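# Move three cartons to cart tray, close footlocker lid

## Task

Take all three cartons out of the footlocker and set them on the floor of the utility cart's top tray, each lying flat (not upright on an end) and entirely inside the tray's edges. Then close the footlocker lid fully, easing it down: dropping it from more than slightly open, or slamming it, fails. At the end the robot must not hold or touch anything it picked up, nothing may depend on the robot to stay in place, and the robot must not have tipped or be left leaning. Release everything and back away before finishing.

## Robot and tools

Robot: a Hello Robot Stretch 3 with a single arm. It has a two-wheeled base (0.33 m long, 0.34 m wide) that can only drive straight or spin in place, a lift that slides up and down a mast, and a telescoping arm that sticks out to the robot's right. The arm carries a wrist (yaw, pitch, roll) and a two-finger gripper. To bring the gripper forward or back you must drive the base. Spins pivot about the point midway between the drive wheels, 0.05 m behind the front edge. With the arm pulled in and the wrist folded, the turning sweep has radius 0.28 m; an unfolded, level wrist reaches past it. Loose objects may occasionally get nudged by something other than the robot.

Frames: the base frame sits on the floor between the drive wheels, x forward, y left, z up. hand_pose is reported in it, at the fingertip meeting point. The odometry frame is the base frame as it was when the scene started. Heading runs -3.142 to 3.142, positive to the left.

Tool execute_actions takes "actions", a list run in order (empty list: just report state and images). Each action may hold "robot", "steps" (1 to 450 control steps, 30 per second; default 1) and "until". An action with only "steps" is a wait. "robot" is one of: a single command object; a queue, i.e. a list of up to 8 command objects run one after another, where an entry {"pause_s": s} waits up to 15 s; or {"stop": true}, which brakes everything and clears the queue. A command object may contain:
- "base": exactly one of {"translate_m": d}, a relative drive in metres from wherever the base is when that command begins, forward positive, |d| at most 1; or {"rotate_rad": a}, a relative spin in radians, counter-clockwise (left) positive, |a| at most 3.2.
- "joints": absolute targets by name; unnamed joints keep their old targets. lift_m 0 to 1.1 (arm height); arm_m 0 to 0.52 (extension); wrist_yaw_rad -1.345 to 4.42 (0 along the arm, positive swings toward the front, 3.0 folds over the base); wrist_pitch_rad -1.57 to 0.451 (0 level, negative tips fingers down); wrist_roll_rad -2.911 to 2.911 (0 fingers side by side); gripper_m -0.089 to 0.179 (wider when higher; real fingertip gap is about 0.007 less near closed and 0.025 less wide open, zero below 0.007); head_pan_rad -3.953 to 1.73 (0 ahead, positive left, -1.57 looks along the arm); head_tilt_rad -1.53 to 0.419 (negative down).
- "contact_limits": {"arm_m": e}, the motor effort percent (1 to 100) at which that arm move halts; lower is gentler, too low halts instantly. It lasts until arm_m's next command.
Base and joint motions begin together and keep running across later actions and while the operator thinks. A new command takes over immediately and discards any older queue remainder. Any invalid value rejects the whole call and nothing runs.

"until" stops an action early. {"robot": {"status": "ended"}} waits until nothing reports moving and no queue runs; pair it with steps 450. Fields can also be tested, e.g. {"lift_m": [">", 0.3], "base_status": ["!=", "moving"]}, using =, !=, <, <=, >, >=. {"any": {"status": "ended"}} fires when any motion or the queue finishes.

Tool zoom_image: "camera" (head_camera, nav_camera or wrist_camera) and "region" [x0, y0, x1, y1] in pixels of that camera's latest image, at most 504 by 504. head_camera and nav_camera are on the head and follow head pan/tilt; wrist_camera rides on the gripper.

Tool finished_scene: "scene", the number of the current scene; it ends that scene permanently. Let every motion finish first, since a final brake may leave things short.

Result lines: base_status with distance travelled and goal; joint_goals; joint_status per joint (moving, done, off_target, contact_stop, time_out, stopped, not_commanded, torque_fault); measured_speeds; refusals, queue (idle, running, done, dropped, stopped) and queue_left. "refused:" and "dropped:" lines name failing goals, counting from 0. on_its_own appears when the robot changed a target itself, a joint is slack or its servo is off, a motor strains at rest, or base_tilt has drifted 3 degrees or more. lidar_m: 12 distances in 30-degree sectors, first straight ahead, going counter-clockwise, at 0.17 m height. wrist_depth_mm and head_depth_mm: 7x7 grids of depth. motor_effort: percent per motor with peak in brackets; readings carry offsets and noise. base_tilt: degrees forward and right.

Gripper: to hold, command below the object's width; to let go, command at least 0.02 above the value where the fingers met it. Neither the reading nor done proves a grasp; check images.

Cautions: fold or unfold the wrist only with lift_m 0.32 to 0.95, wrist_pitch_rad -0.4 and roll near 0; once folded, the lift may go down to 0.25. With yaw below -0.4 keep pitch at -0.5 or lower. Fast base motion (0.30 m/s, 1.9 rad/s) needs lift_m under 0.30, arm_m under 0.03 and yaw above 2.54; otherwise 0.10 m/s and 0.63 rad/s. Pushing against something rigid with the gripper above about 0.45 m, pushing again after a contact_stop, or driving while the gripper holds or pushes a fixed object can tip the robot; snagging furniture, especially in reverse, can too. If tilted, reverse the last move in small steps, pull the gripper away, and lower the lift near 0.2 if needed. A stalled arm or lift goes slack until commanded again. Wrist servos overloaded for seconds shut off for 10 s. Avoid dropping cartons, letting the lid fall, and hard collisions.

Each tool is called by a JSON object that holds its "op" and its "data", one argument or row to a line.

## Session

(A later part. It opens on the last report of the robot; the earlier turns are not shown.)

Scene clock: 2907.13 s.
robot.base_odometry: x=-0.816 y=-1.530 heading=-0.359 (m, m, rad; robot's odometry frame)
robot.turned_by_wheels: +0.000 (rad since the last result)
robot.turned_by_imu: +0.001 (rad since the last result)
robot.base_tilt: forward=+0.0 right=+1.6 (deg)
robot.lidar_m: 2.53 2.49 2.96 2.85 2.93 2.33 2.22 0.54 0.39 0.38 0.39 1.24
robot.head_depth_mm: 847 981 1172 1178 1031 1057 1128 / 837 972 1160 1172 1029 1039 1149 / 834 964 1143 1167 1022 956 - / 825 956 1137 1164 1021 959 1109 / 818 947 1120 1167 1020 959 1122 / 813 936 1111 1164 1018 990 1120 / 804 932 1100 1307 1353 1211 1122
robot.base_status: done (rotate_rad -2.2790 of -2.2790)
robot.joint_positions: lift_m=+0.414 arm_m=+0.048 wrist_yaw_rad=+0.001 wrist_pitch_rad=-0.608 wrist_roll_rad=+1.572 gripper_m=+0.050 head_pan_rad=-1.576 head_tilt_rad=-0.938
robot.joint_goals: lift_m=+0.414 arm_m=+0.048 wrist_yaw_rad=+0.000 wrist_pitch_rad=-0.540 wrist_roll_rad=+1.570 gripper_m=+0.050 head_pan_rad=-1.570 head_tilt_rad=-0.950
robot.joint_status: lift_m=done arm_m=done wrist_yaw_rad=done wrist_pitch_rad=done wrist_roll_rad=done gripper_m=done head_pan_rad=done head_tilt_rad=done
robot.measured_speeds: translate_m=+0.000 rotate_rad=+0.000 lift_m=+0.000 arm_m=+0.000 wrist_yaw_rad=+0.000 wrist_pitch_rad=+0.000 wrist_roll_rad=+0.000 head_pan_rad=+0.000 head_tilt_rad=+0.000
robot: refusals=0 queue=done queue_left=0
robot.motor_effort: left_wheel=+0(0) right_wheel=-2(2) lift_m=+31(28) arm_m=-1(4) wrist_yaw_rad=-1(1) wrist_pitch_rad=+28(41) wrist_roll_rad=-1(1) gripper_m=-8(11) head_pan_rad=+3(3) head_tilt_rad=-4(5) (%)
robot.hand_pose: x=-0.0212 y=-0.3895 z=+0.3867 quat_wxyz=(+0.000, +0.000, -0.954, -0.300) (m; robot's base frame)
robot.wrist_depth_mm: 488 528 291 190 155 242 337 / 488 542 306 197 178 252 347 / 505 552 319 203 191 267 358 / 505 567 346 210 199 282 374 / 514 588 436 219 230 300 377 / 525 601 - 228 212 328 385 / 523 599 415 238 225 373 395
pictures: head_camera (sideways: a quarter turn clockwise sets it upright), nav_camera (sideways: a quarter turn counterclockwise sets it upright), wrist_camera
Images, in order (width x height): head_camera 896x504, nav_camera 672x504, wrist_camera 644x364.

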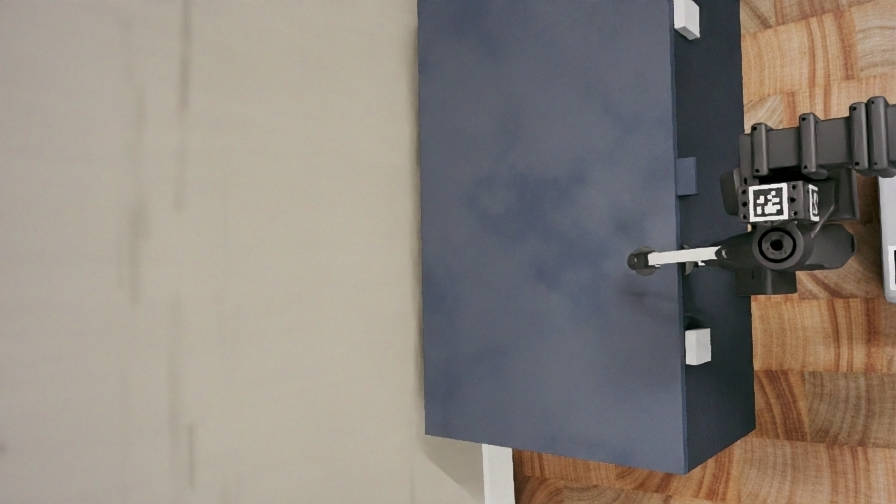

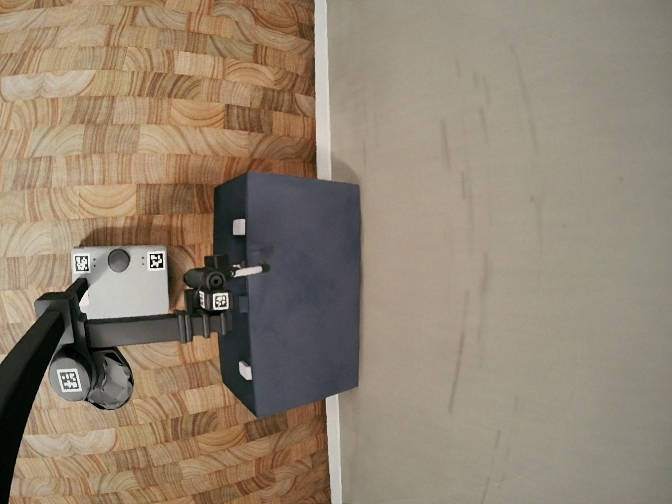

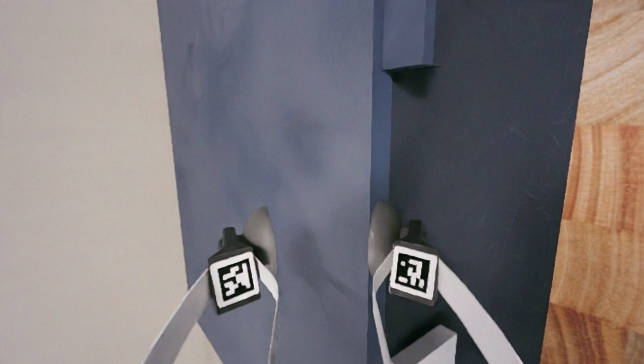

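Shut. Clear away and glance at the cart.

{"op": "execute_actions", "data": {
  "actions": [
    {"robot":{"joints":{"arm_m":0.0,"head_pan_rad":0.8,"head_tilt_rad":-0.4}},"steps":90,"until":{"robot":{"arm_m":["<",0.01]}}},
    {"robot":{"joints":{"lift_m":0.55}},"steps":90,"until":{"robot":{"status":"ended"}}}
  ]
}}

Scene clock: 2915.67 s.
robot.base_odometry: x=-0.816 y=-1.530 heading=-0.359 (m, m, rad; robot's odometry frame)
robot.turned_by_wheels: +0.000 (rad since the last result)
robot.turned_by_imu: +0.001 (rad since the last result)
robot.base_tilt: forward=+0.0 right=+1.6 (deg)
robot.lidar_m: 2.53 2.49 2.96 2.85 2.93 2.33 2.23 0.54 0.39 0.38 0.40 1.25
robot.head_depth_mm: 2294 2414 2573 2706 2400 1825 1465 / 2483 2593 2721 2870 2358 1835 1472 / 2655 2815 2514 3051 2392 1820 1468 / 2823 2996 3221 3282 2362 1814 1463 / 3093 3309 3468 3462 2386 1806 1464 / 3089 3236 3330 3349 2410 1816 1468 / 2825 3005 3098 3186 2390 1810 1463
robot.base_status: done (rotate_rad -2.2790 of -2.2790)
robot.joint_positions: lift_m=+0.550 arm_m=+0.000 wrist_yaw_rad=+0.001 wrist_pitch_rad=-0.556 wrist_roll_rad=+1.572 gripper_m=+0.050 head_pan_rad=+0.793 head_tilt_rad=-0.409
robot.joint_goals: lift_m=+0.550 arm_m=+0.000 wrist_yaw_rad=+0.000 wrist_pitch_rad=-0.540 wrist_roll_rad=+1.570 gripper_m=+0.050 head_pan_rad=+0.800 head_tilt_rad=-0.400
robot.joint_status: lift_m=done arm_m=done wrist_yaw_rad=done wrist_pitch_rad=done wrist_roll_rad=done gripper_m=done head_pan_rad=done head_tilt_rad=done
robot.measured_speeds: translate_m=+0.000 rotate_rad=+0.000 lift_m=+0.000 arm_m=+0.000 wrist_yaw_rad=+0.000 wrist_pitch_rad=+0.000 wrist_roll_rad=+0.000 head_pan_rad=+0.000 head_tilt_rad=+0.000
robot: refusals=0 queue=done queue_left=0
robot.motor_effort: left_wheel=+0(0) right_wheel=-2(2) lift_m=+52(54) arm_m=-3(3) wrist_yaw_rad=-2(2) wrist_pitch_rad=+6(28) wrist_roll_rad=-1(1) gripper_m=+1(7) head_pan_rad=+3(42) head_tilt_rad=+4(28) (%)
robot.hand_pose: x=-0.0212 y=-0.3501 z=+0.5324 quat_wxyz=(+0.000, +0.000, -0.962, -0.275) (m; robot's base frame)
robot.wrist_depth_mm: 520 582 647 430 313 277 418 / 526 590 657 445 319 303 436 / 533 620 695 465 327 324 441 / 539 608 698 481 336 340 467 / 551 633 721 516 324 357 478 / 563 651 - 538 360 366 500 / 572 653 781 858 365 438 518
pictures: head_camera (sideways: a quarter turn clockwise sets it upright), nav_camera (sideways: a quarter turn counterclockwise sets it upright), wrist_camera
Images, in order (width x height): head_camera 896x504, nav_camera 672x504, wrist_camera 644x364.

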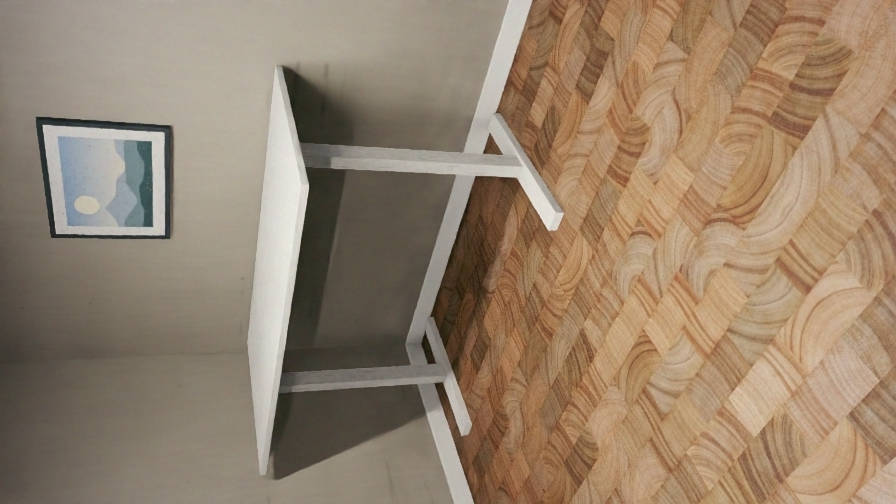

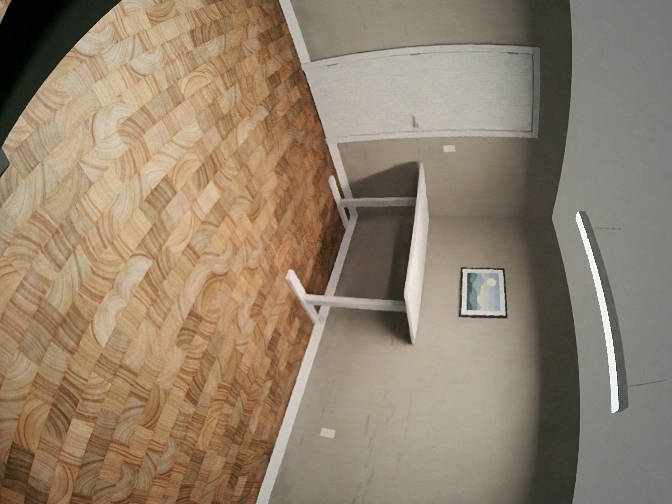

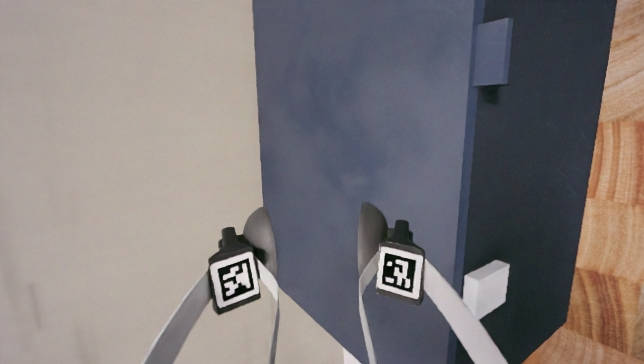

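{"op": "finished_scene", "data": {
  "scene": 1
}}

The scene is finished: the task was done.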